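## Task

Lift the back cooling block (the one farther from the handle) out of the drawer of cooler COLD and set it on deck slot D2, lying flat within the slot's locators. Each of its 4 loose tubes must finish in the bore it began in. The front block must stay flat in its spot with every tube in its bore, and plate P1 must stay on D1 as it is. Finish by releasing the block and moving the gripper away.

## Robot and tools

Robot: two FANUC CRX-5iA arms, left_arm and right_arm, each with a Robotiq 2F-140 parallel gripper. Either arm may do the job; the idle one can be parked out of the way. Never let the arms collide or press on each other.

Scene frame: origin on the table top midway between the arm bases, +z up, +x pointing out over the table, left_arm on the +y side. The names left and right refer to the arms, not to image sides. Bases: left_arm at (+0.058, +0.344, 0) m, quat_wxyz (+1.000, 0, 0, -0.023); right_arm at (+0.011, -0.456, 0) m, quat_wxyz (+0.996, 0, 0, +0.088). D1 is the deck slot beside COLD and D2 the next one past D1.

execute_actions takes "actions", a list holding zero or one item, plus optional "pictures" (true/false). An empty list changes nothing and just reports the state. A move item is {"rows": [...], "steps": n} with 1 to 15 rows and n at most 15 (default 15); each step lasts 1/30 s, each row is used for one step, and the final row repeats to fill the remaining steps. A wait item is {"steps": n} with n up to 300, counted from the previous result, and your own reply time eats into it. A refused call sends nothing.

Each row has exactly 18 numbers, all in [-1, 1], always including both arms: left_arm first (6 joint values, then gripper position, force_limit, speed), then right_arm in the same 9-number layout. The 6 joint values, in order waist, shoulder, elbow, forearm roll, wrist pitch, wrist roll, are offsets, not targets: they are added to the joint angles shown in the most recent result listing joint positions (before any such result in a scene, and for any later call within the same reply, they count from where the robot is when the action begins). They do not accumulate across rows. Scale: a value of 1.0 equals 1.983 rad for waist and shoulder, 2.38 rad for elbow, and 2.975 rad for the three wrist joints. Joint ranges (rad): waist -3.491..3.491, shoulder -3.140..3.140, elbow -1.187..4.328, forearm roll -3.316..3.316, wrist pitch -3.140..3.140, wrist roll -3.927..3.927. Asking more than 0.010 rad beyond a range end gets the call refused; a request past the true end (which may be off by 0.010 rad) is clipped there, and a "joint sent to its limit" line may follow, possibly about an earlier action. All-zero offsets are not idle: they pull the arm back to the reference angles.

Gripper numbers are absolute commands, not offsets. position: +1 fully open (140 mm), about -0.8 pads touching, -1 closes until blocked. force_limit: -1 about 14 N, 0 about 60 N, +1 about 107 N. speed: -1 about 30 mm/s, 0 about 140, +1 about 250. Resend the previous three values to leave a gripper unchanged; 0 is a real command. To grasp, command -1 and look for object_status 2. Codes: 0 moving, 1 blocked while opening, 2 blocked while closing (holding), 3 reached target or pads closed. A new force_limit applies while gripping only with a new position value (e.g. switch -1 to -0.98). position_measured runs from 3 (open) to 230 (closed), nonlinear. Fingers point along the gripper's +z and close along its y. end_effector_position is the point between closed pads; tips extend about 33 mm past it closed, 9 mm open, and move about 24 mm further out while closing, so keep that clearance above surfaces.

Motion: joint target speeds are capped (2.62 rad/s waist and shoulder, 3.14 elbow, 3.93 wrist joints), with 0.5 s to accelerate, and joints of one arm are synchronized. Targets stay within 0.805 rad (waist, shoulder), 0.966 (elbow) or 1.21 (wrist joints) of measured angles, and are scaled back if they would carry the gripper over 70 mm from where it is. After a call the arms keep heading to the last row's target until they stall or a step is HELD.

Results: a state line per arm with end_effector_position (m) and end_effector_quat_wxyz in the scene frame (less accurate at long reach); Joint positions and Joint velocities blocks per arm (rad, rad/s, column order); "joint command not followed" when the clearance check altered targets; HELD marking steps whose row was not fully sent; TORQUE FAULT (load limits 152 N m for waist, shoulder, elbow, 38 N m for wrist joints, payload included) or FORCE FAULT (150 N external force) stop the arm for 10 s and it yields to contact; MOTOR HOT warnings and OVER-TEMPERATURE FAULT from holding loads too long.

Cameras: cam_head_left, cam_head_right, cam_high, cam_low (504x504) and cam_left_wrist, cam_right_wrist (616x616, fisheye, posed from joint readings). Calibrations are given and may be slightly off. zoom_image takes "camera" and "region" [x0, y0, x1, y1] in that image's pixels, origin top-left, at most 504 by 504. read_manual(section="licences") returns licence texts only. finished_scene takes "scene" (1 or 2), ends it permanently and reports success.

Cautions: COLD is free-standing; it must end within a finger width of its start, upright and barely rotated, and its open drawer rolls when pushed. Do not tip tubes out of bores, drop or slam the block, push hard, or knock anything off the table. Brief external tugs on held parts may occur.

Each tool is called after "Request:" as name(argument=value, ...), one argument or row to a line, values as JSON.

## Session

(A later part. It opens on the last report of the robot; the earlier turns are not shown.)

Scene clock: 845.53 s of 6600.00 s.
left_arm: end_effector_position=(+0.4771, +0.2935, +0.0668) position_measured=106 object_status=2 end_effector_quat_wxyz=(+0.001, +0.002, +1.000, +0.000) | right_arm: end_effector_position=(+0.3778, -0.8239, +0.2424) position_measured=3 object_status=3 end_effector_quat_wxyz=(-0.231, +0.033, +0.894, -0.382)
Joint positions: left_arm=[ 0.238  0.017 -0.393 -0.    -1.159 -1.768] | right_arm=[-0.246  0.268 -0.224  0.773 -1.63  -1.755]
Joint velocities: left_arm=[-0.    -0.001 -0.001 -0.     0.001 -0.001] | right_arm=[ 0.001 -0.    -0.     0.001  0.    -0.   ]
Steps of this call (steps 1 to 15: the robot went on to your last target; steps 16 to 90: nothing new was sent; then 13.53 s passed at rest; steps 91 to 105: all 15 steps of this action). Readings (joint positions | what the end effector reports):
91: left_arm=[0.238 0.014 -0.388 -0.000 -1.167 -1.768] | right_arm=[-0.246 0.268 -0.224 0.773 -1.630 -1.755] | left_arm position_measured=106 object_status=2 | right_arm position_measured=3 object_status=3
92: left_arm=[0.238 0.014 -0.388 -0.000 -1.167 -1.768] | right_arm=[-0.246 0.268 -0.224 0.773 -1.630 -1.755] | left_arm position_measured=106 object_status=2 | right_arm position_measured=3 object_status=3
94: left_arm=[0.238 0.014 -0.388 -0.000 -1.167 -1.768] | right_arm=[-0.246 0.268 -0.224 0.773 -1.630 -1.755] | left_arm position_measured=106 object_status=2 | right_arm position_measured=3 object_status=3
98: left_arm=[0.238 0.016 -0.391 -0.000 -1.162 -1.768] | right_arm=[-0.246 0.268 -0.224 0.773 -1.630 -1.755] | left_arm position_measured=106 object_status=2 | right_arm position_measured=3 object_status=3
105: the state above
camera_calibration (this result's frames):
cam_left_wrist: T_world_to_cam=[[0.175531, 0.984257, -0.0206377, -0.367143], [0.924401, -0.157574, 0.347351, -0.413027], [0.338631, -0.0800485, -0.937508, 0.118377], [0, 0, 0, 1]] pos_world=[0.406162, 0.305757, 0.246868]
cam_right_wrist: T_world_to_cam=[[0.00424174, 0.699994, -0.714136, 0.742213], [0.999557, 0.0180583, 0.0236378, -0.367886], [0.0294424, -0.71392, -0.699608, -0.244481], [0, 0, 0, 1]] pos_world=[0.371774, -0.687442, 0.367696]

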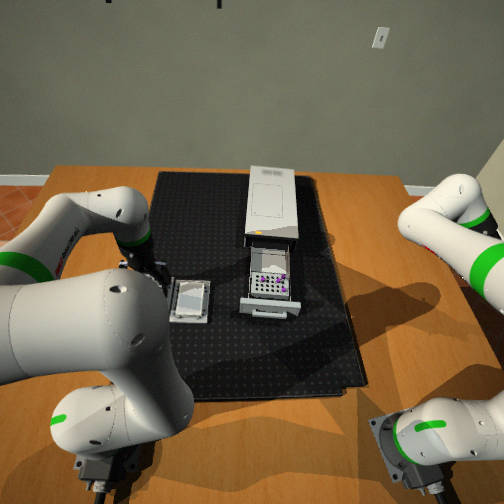

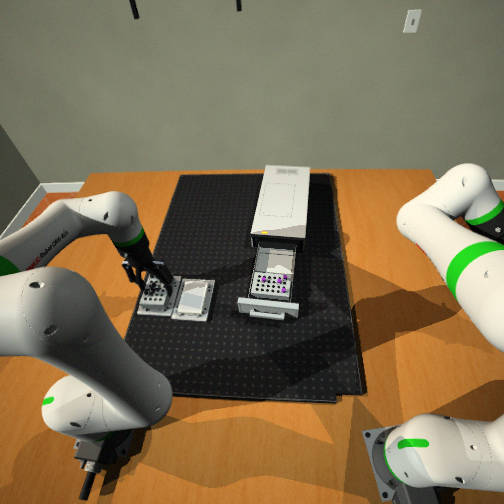

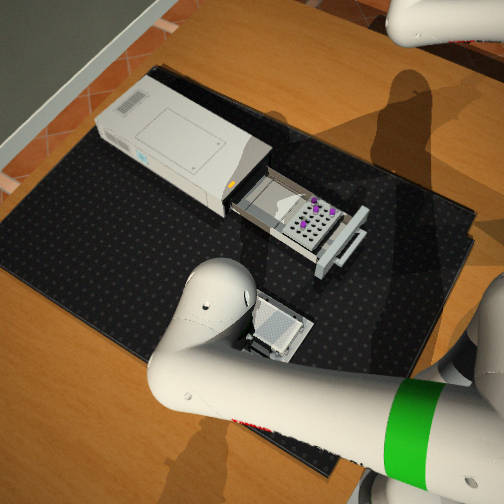

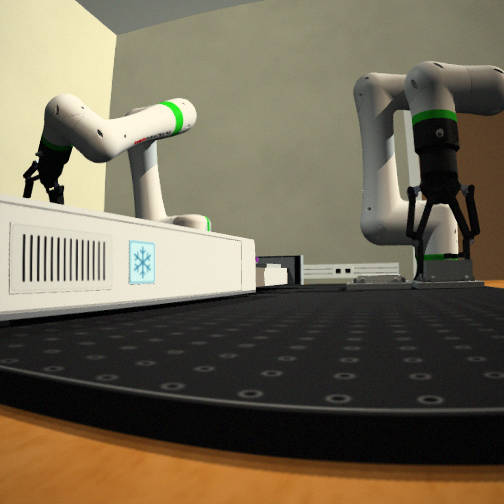

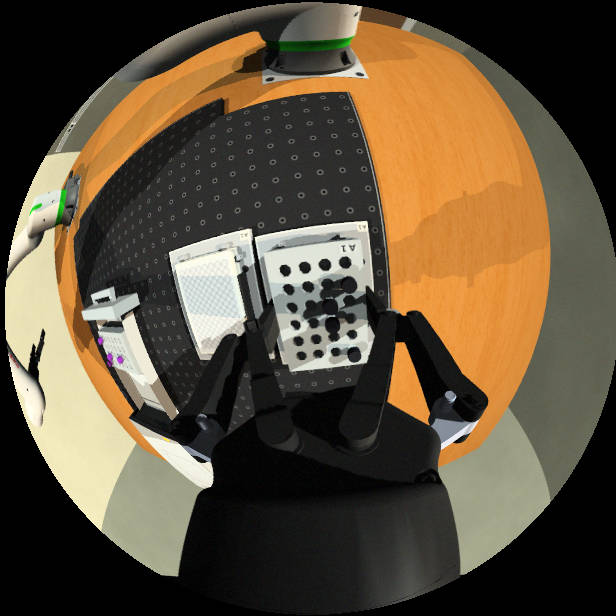

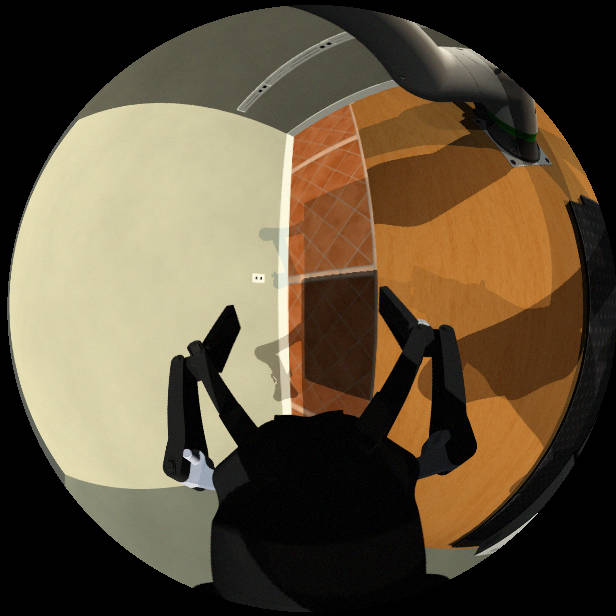

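Request:
execute_actions(
  actions=[
    {"rows": [[0,0,0,0,0,0,0.38,0.8,-0.8,0,0,0,0,0,0,1,0,0]], "steps": 10},
  ],
  pictures=false,
)

Request:
execute_actions(
  actions=[
    {"rows": [[0,-0.0001,0.0002,0,-0.00023,0,0.38,0.8,-0.8,0,0,0,0,0,0,1,0,0],[0,-0.00072,0.00144,0,-0.00163,0,0.38,0.8,-0.8,0,0,0,0,0,0,1,0,0],[0,-0.00217,0.00434,0,-0.00491,0,0.38,0.8,-0.8,0,0,0,0,0,0,1,0,0],[0,-0.00456,0.00913,0,-0.01034,0,0.38,0.8,-0.8,0,0,0,0,0,0,1,0,0],[0,-0.00785,0.01572,0,-0.01781,0,0.38,0.8,-0.8,0,0,0,0,0,0,1,0,0],[0,-0.01187,0.02377,0,-0.02693,0,0.38,0.8,-0.8,0,0,0,0,0,0,1,0,0],[0,-0.01637,0.03278,0,-0.03713,0,0.38,0.8,-0.8,0,0,0,0,0,0,1,0,0],[0,-0.02103,0.04211,0,-0.04771,0,0.38,0.8,-0.8,0,0,0,0,0,0,1,0,0],[0,-0.02552,0.05112,0,-0.05791,0,0.38,0.8,-0.8,0,0,0,0,0,0,1,0,0],[0,-0.02954,0.05917,0,-0.06703,0,0.38,0.8,-0.8,0,0,0,0,0,0,1,0,0],[0,-0.03284,0.06576,0,-0.0745,0,0.38,0.8,-0.8,0,0,0,0,0,0,1,0,0],[0,-0.03523,0.07055,0,-0.07992,0,0.38,0.8,-0.8,0,0,0,0,0,0,1,0,0],[0,-0.03667,0.07345,0,-0.08321,0,0.38,0.8,-0.8,0,0,0,0,0,0,1,0,0],[0,-0.03729,0.07469,0,-0.08461,0,0.38,0.8,-0.8,0,0,0,0,0,0,1,0,0],[0,-0.03739,0.07489,0,-0.08484,0,0.38,0.8,-0.8,0,0,0,0,0,0,1,0,0]], "steps": 15},
  ],
  pictures=false,
)

Request:
execute_actions(
  actions=[
    {"steps": 6},
  ],
)

Request:
zoom_image(
  camera="cam_left_wrist",
  region=[200, 210, 380, 350],
)

Request:
zoom_image(
  camera="cam_low",
  region=[410, 240, 490, 296],
)

Scene clock: 868.70 s of 6600.00 s.
left_arm: end_effector_position=(+0.4769, +0.2937, +0.0667) position_measured=82 object_status=0 end_effector_quat_wxyz=(+0.000, +0.002, +1.000, +0.001) | right_arm: end_effector_position=(+0.3778, -0.8239, +0.2424) position_measured=3 object_status=3 end_effector_quat_wxyz=(-0.231, +0.033, +0.894, -0.382)
Joint positions: left_arm=[ 0.238  0.017 -0.393 -0.001 -1.159 -1.768] | right_arm=[-0.246  0.268 -0.224  0.773 -1.63  -1.755]
Joint velocities: left_arm=[-0.     0.    -0.001  0.     0.001  0.   ] | right_arm=[-0.001  0.001  0.001  0.    -0.    -0.001]
Steps of this call (steps 1 to 15: the robot went on to your last target; steps 16 to 90: nothing new was sent; then 19.83 s passed at rest; steps 91 to 100: all 10 steps of this action). Readings (joint positions | what the end effector reports):
91: left_arm=[0.238 0.017 -0.393 -0.001 -1.159 -1.768] | right_arm=[-0.246 0.268 -0.224 0.773 -1.630 -1.755] | left_arm position_measured=106 object_status=0 | right_arm position_measured=3 object_status=3
92: left_arm=[0.238 0.017 -0.393 -0.001 -1.159 -1.768] | right_arm=[-0.246 0.268 -0.224 0.773 -1.630 -1.755] | left_arm position_measured=106 object_status=0 | right_arm position_measured=3 object_status=3
94: left_arm=[0.238 0.017 -0.393 -0.001 -1.159 -1.768] | right_arm=[-0.246 0.268 -0.224 0.773 -1.630 -1.755] | left_arm position_measured=99 object_status=0 | right_arm position_measured=3 object_status=3
98: left_arm=[0.238 0.017 -0.393 -0.001 -1.159 -1.768] | right_arm=[-0.246 0.268 -0.224 0.773 -1.630 -1.755] | left_arm position_measured=88 object_status=0 | right_arm position_measured=3 object_status=3
100: the state above

Scene clock: 869.20 s of 6600.00 s.
left_arm: end_effector_position=(+0.4786, +0.2940, +0.1543) position_measured=81 object_status=3 end_effector_quat_wxyz=(+0.000, +0.002, +1.000, +0.001) | right_arm: end_effector_position=(+0.3778, -0.8239, +0.2424) position_measured=3 object_status=3 end_effector_quat_wxyz=(-0.231, +0.033, +0.894, -0.382)
Joint positions: left_arm=[ 0.238 -0.046 -0.241 -0.001 -1.374 -1.768] | right_arm=[-0.246  0.268 -0.224  0.773 -1.63  -1.755]
Joint velocities: left_arm=[ 0.    -0.166  0.395 -0.    -0.555 -0.   ] | right_arm=[-0.     0.001 -0.     0.001 -0.001 -0.001]
Steps of this call (steps 1 to 15: all 15 steps of this action). Readings (joint positions | what the end effector reports):
1: left_arm=[0.238 0.017 -0.393 -0.001 -1.159 -1.768] | right_arm=[-0.246 0.268 -0.224 0.773 -1.630 -1.755] | left_arm position_measured=81 object_status=0 | right_arm position_measured=3 object_status=3
2: left_arm=[0.238 0.017 -0.393 -0.001 -1.159 -1.768] | right_arm=[-0.246 0.268 -0.224 0.773 -1.630 -1.755] | left_arm position_measured=81 object_status=0 | right_arm position_measured=3 object_status=3
4: left_arm=[0.238 0.016 -0.390 -0.001 -1.164 -1.768] | right_arm=[-0.246 0.268 -0.224 0.773 -1.630 -1.755] | left_arm position_measured=81 object_status=0 | right_arm position_measured=3 object_status=3
8: left_arm=[0.238 0.002 -0.357 -0.001 -1.211 -1.768] | right_arm=[-0.246 0.268 -0.224 0.773 -1.630 -1.755] | left_arm position_measured=81 object_status=3 | right_arm position_measured=3 object_status=3
15: the state above

Scene clock: 869.40 s of 6600.00 s.
left_arm: end_effector_position=(+0.4769, +0.2937, +0.1697) position_measured=81 object_status=3 end_effector_quat_wxyz=(+0.000, +0.002, +1.000, +0.001) | right_arm: end_effector_position=(+0.3778, -0.8239, +0.2424) position_measured=3 object_status=3 end_effector_quat_wxyz=(-0.231, +0.033, +0.894, -0.382)
Joint positions: left_arm=[ 0.238 -0.056 -0.215 -0.001 -1.411 -1.768] | right_arm=[-0.246  0.268 -0.224  0.773 -1.63  -1.755]
Joint velocities: left_arm=[-0.    -0.002  0.008  0.    -0.011  0.   ] | right_arm=[ 0.001  0.     0.001 -0.     0.001  0.   ]
Steps of this call (steps 1 to 6: the robot went on to your last target). Readings (joint positions | what the end effector reports):
1: left_arm=[0.238 -0.051 -0.230 -0.001 -1.390 -1.768] | right_arm=[-0.246 0.268 -0.224 0.773 -1.630 -1.755] | left_arm position_measured=81 object_status=3 | right_arm position_measured=3 object_status=3
2: left_arm=[0.238 -0.054 -0.222 -0.001 -1.402 -1.768] | right_arm=[-0.246 0.268 -0.224 0.773 -1.630 -1.755] | left_arm position_measured=81 object_status=3 | right_arm position_measured=3 object_status=3
4: left_arm=[0.238 -0.056 -0.216 -0.001 -1.410 -1.768] | right_arm=[-0.246 0.268 -0.224 0.773 -1.630 -1.755] | left_arm position_measured=81 object_status=3 | right_arm position_measured=3 object_status=3
6: the state above
camera_calibration (this result's frames):
cam_left_wrist: T_world_to_cam=[[0.175478, 0.984274, -0.0203044, -0.365184], [0.924695, -0.157708, 0.346506, -0.448421], [0.337855, -0.0795797, -0.937828, 0.215171], [0, 0, 0, 1]] pos_world=[0.406038, 0.305844, 0.349759]
cam_right_wrist: T_world_to_cam=[[0.00424195, 0.699994, -0.714136, 0.742213], [0.999557, 0.0180581, 0.0236378, -0.367887], [0.0294423, -0.71392, -0.699608, -0.244481], [0, 0, 0, 1]] pos_world=[0.371774, -0.687442, 0.367696]

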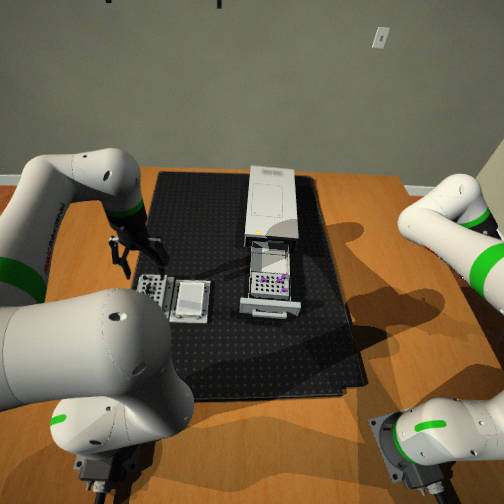

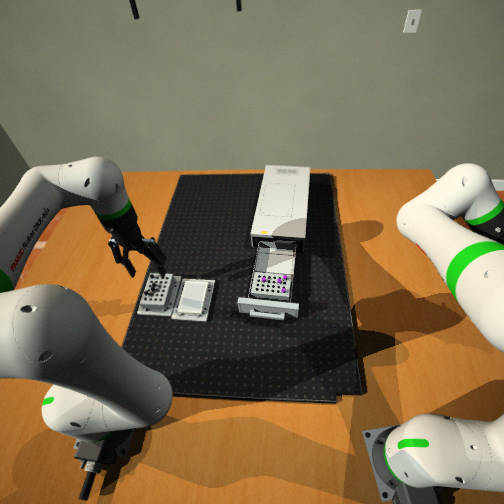

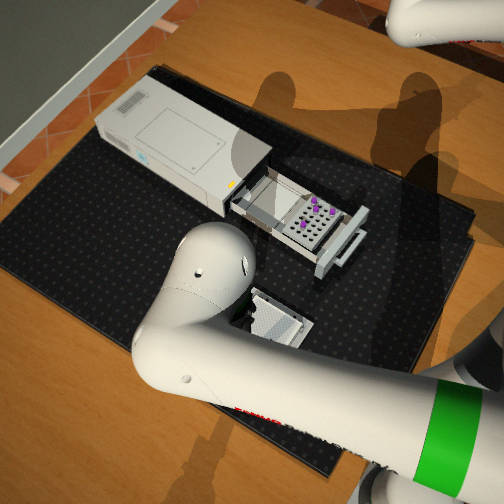

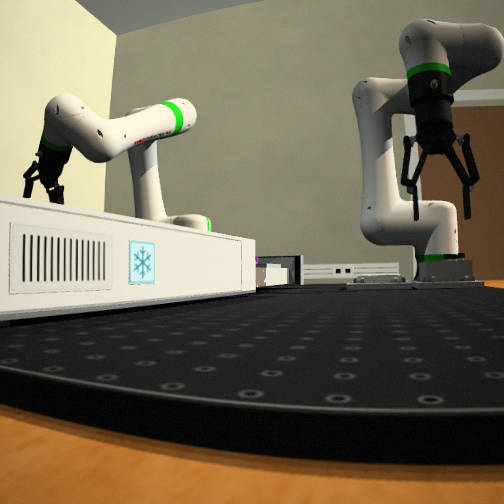

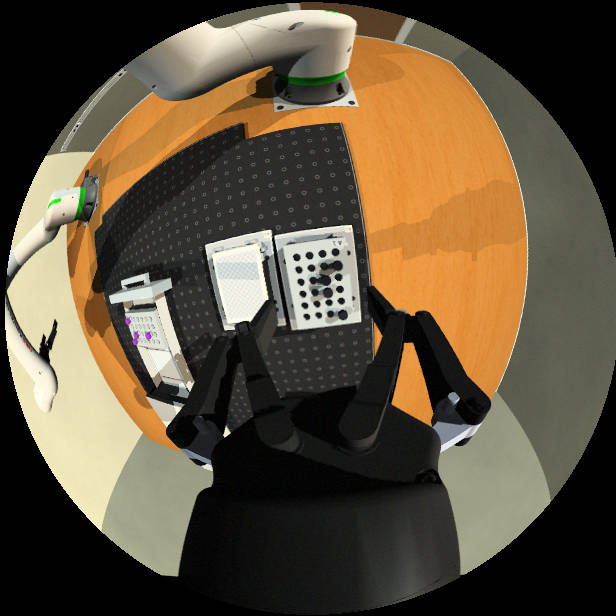

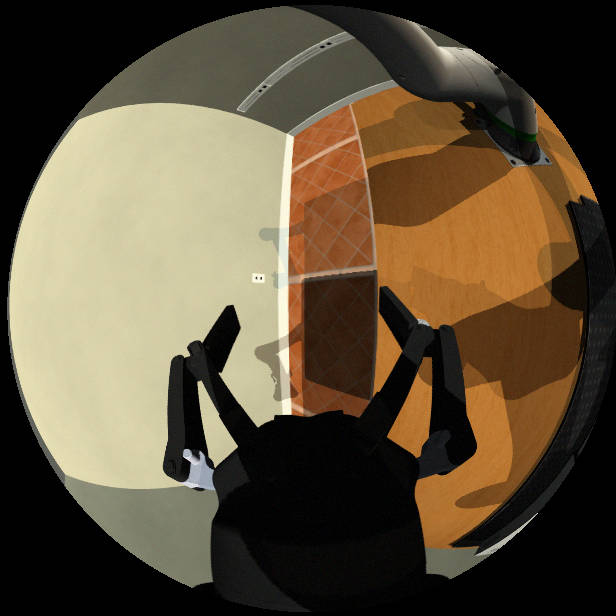

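Region (200, 210, 380, 350) of cam_left_wrist's 616x616 image, scaled by 2.800, with more detail than that image has.

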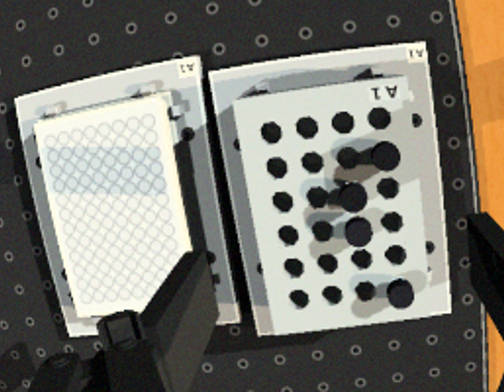

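Region (410, 240, 490, 296) of cam_low's 504x504 image, scaled by 6.300, with more detail than that image has; it fills the top 353 rows of this view, and the rest is white.

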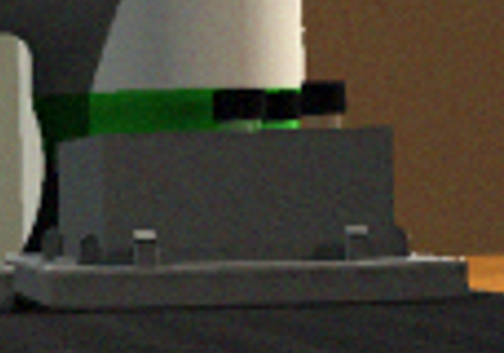

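Request:
execute_actions(
  actions=[
    {"rows": [[0.00048,0,0,0,0,0,1,0,0,0,0,0,0,0,0,1,0,0],[0.00346,0,0,0,0,0,1,0,0,0,0,0,0,0,0,1,0,0],[0.01043,0,0,0,0,0,1,0,0,0,0,0,0,0,0,1,0,0],[0.02194,0,0,0,0,0,1,0,0,0,0,0,0,0,0,1,0,0],[0.03778,0,0,0,0,0,1,0,0,0,0,0,0,0,0,1,0,0],[0.05714,0,0,0,0,0,1,0,0,0,0,0,0,0,0,1,0,0],[0.07878,0,0,0,0,0,1,0,0,0,0,0,0,0,0,1,0,0],[0.10122,0,0,0,0,0,1,0,0,0,0,0,0,0,0,1,0,0],[0.12286,0,0,0,0,0,1,0,0,0,0,0,0,0,0,1,0,0],[0.14222,0,0,0,0,0,1,0,0,0,0,0,0,0,0,1,0,0],[0.15806,0,0,0,0,0,1,0,0,0,0,0,0,0,0,1,0,0],[0.17,0,0,0,0,0,1,0,0,0,0,0,0,0,0,1,0,0],[0.182,0,0,0,0,0,1,0,0,0,0,0,0,0,0,1,0,0],[0.192,0,0,0,0,0,1,0,0,0,0,0,0,0,0,1,0,0],[0.2,0,0,0,0,0,1,0,0,0,0,0,0,0,0,1,0,0]], "steps": 15},
  ],
  pictures=false,
)

Request:
execute_actions(
  actions=[
    {"steps": 12},
  ],
)

Request:
zoom_image(
  camera="cam_head_left",
  region=[120, 230, 310, 330],
)

Request:
zoom_image(
  camera="cam_high",
  region=[170, 160, 400, 420],
)

Scene clock: 892.37 s of 6600.00 s.
left_arm: end_effector_position=(+0.4763, +0.3992, +0.1697) position_measured=3 object_status=0 end_effector_quat_wxyz=(+0.000, -0.123, +0.992, +0.001) | right_arm: end_effector_position=(+0.3778, -0.8239, +0.2424) position_measured=3 object_status=3 end_effector_quat_wxyz=(-0.231, +0.033, +0.894, -0.382)
Joint positions: left_arm=[ 0.489 -0.056 -0.215 -0.001 -1.411 -1.768] | right_arm=[-0.246  0.268 -0.224  0.773 -1.63  -1.755]
Joint velocities: left_arm=[ 0.826  0.    -0.001  0.    -0.    -0.   ] | right_arm=[ 0.001 -0.     0.    -0.    -0.     0.   ]
Steps of this call (steps 1 to 30: the robot went on to your last target; steps 31 to 90: nothing new was sent; then 19.47 s passed at rest; steps 91 to 105: all 15 steps of this action). Readings (joint positions | what the end effector reports):
91: left_arm=[0.238 -0.057 -0.215 -0.001 -1.412 -1.768] | right_arm=[-0.246 0.268 -0.224 0.773 -1.630 -1.755] | left_arm position_measured=81 object_status=0 | right_arm position_measured=3 object_status=3
92: left_arm=[0.238 -0.057 -0.215 -0.001 -1.412 -1.768] | right_arm=[-0.246 0.268 -0.224 0.773 -1.630 -1.755] | left_arm position_measured=79 object_status=0 | right_arm position_measured=3 object_status=3
94: left_arm=[0.244 -0.057 -0.215 -0.001 -1.412 -1.768] | right_arm=[-0.246 0.268 -0.224 0.773 -1.630 -1.755] | left_arm position_measured=64 object_status=0 | right_arm position_measured=3 object_status=3
98: left_arm=[0.299 -0.057 -0.215 -0.001 -1.411 -1.768] | right_arm=[-0.246 0.268 -0.224 0.773 -1.630 -1.755] | left_arm position_measured=34 object_status=0 | right_arm position_measured=3 object_status=3
105: the state above

Scene clock: 892.77 s of 6600.00 s.
left_arm: end_effector_position=(+0.4638, +0.4594, +0.1697) position_measured=3 object_status=3 end_effector_quat_wxyz=(+0.000, -0.195, +0.981, +0.001) | right_arm: end_effector_position=(+0.3778, -0.8239, +0.2424) position_measured=3 object_status=3 end_effector_quat_wxyz=(-0.231, +0.033, +0.894, -0.382)
Joint positions: left_arm=[ 0.635 -0.056 -0.215 -0.001 -1.411 -1.768] | right_arm=[-0.246  0.268 -0.224  0.773 -1.63  -1.755]
Joint velocities: left_arm=[ 0.003 -0.     0.    -0.    -0.001  0.001] | right_arm=[-0.     0.001 -0.001 -0.     0.002  0.   ]
Steps of this call (steps 1 to 12: the robot went on to your last target). Readings (joint positions | what the end effector reports):
1: left_arm=[0.517 -0.056 -0.215 -0.001 -1.411 -1.768] | right_arm=[-0.246 0.268 -0.224 0.773 -1.630 -1.755] | left_arm position_measured=3 object_status=0 | right_arm position_measured=3 object_status=3
2: left_arm=[0.544 -0.056 -0.215 -0.001 -1.411 -1.768] | right_arm=[-0.246 0.268 -0.224 0.773 -1.630 -1.755] | left_arm position_measured=3 object_status=0 | right_arm position_measured=3 object_status=3
4: left_arm=[0.592 -0.056 -0.215 -0.001 -1.411 -1.768] | right_arm=[-0.246 0.268 -0.224 0.773 -1.630 -1.755] | left_arm position_measured=3 object_status=3 | right_arm position_measured=3 object_status=3
8: left_arm=[0.633 -0.056 -0.215 -0.001 -1.411 -1.768] | right_arm=[-0.246 0.268 -0.224 0.773 -1.630 -1.755] | left_arm position_measured=3 object_status=3 | right_arm position_measured=3 object_status=3
12: the state above
camera_calibration (this result's frames):
cam_left_wrist: T_world_to_cam=[[-0.218217, 0.975689, -0.0203106, -0.339465], [0.913875, 0.211605, 0.346491, -0.574821], [0.342365, 0.0570488, -0.937833, 0.167912], [0, 0, 0, 1]] pos_world=[0.39375, 0.443268, 0.349749]
cam_right_wrist: T_world_to_cam=[[0.00424181, 0.699994, -0.714136, 0.742213], [0.999557, 0.0180582, 0.0236378, -0.367887], [0.0294423, -0.71392, -0.699608, -0.244481], [0, 0, 0, 1]] pos_world=[0.371773, -0.687442, 0.367696]

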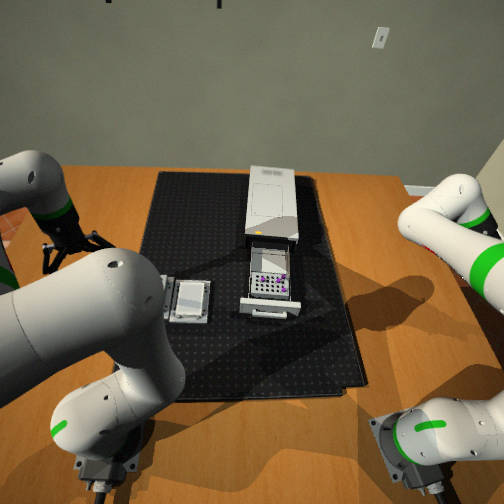

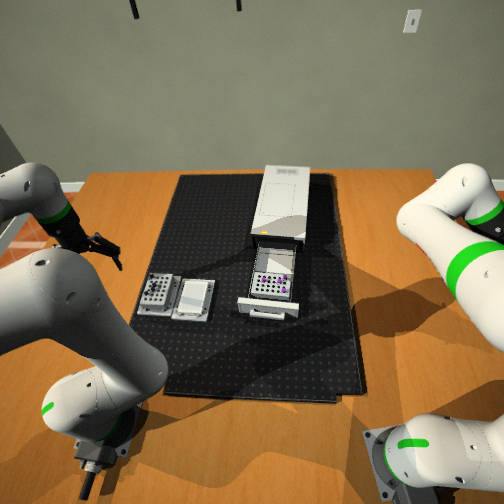

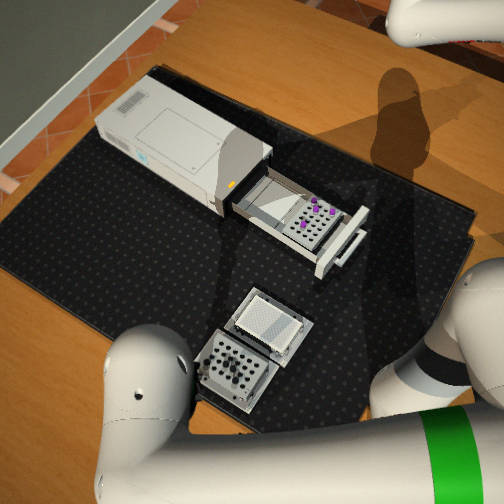

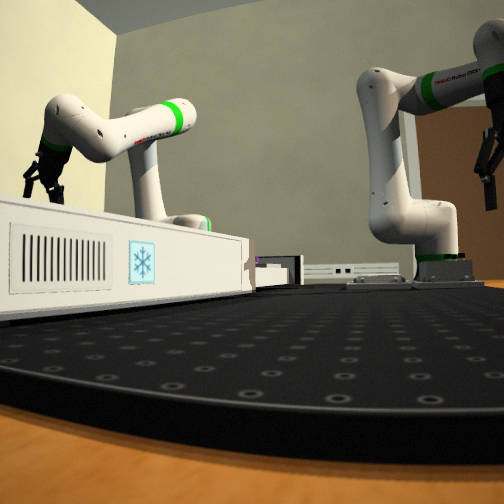

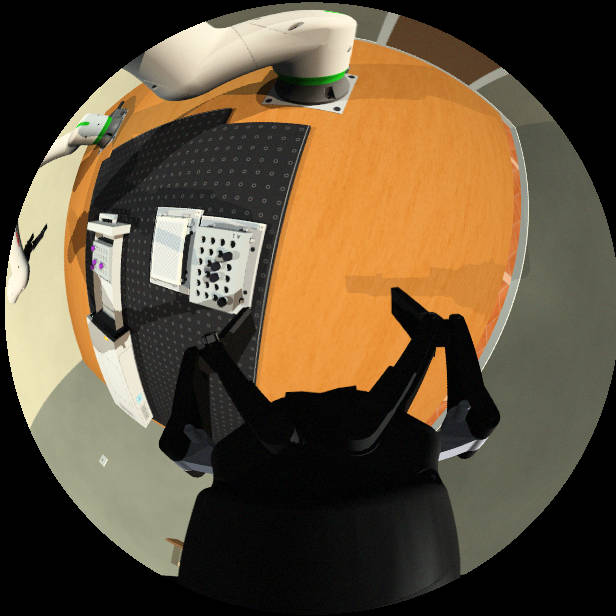

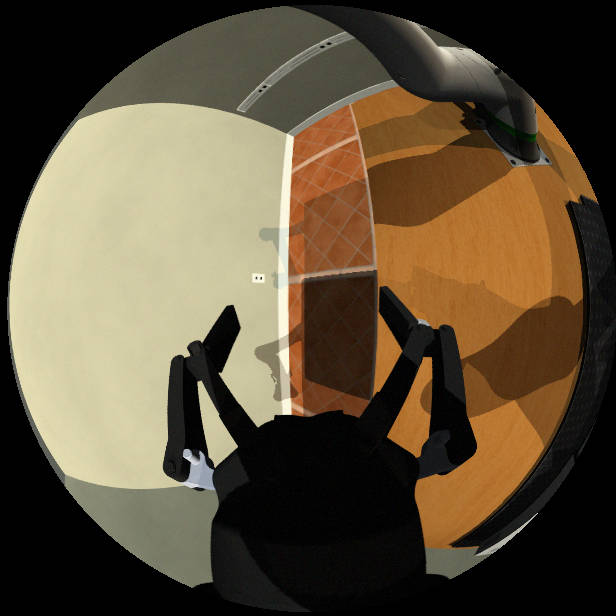

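Region (120, 230, 310, 330) of cam_head_left's 504x504 image, scaled by 2.653, with more detail than that image has; it fills the top 265 rows of this view, and the rest is white.

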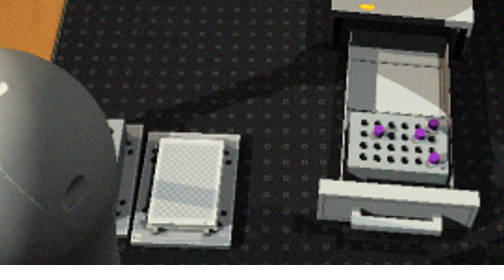

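Region (170, 160, 400, 420) of cam_high's 504x504 image, scaled by 1.938, with more detail than that image has; it fills the left 446 columns of this view, and the rest is white.

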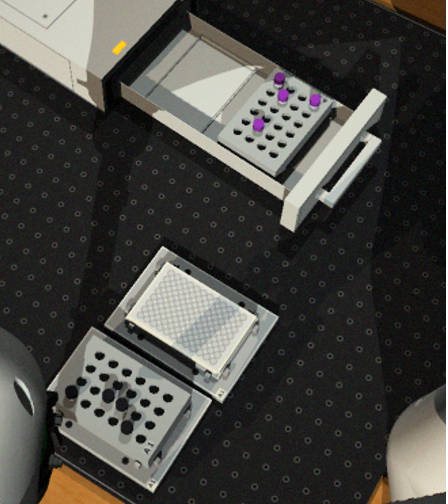

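Request:
zoom_image(
  camera="cam_head_right",
  region=[128, 264, 224, 328],
)

Request:
zoom_image(
  camera="cam_high",
  region=[185, 320, 290, 420],
)

Region (128, 264, 224, 328) of cam_head_right's 504x504 image, scaled by 5.250, with more detail than that image has.

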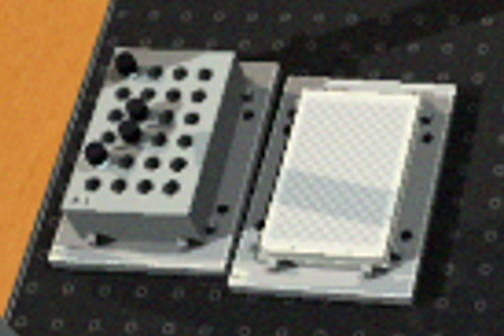

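Region (185, 320, 290, 420) of cam_high's 504x504 image, scaled by 4.800, with more detail than that image has; it fills the top 480 rows of this view, and the rest is white.

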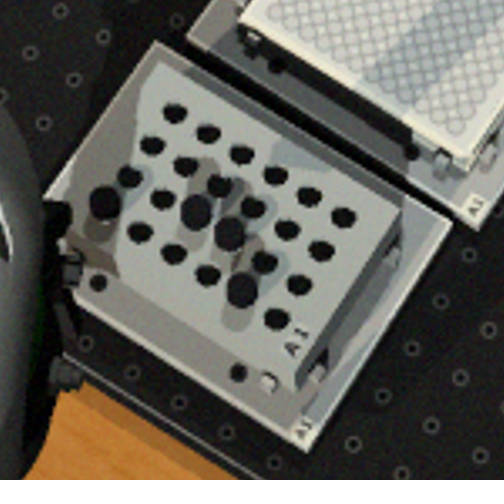

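The block is seated flat inside the locators with all four tubes in place. Finishing scene 1.

Request:
finished_scene(
  scene=1,
)

The scene is finished: the task was done.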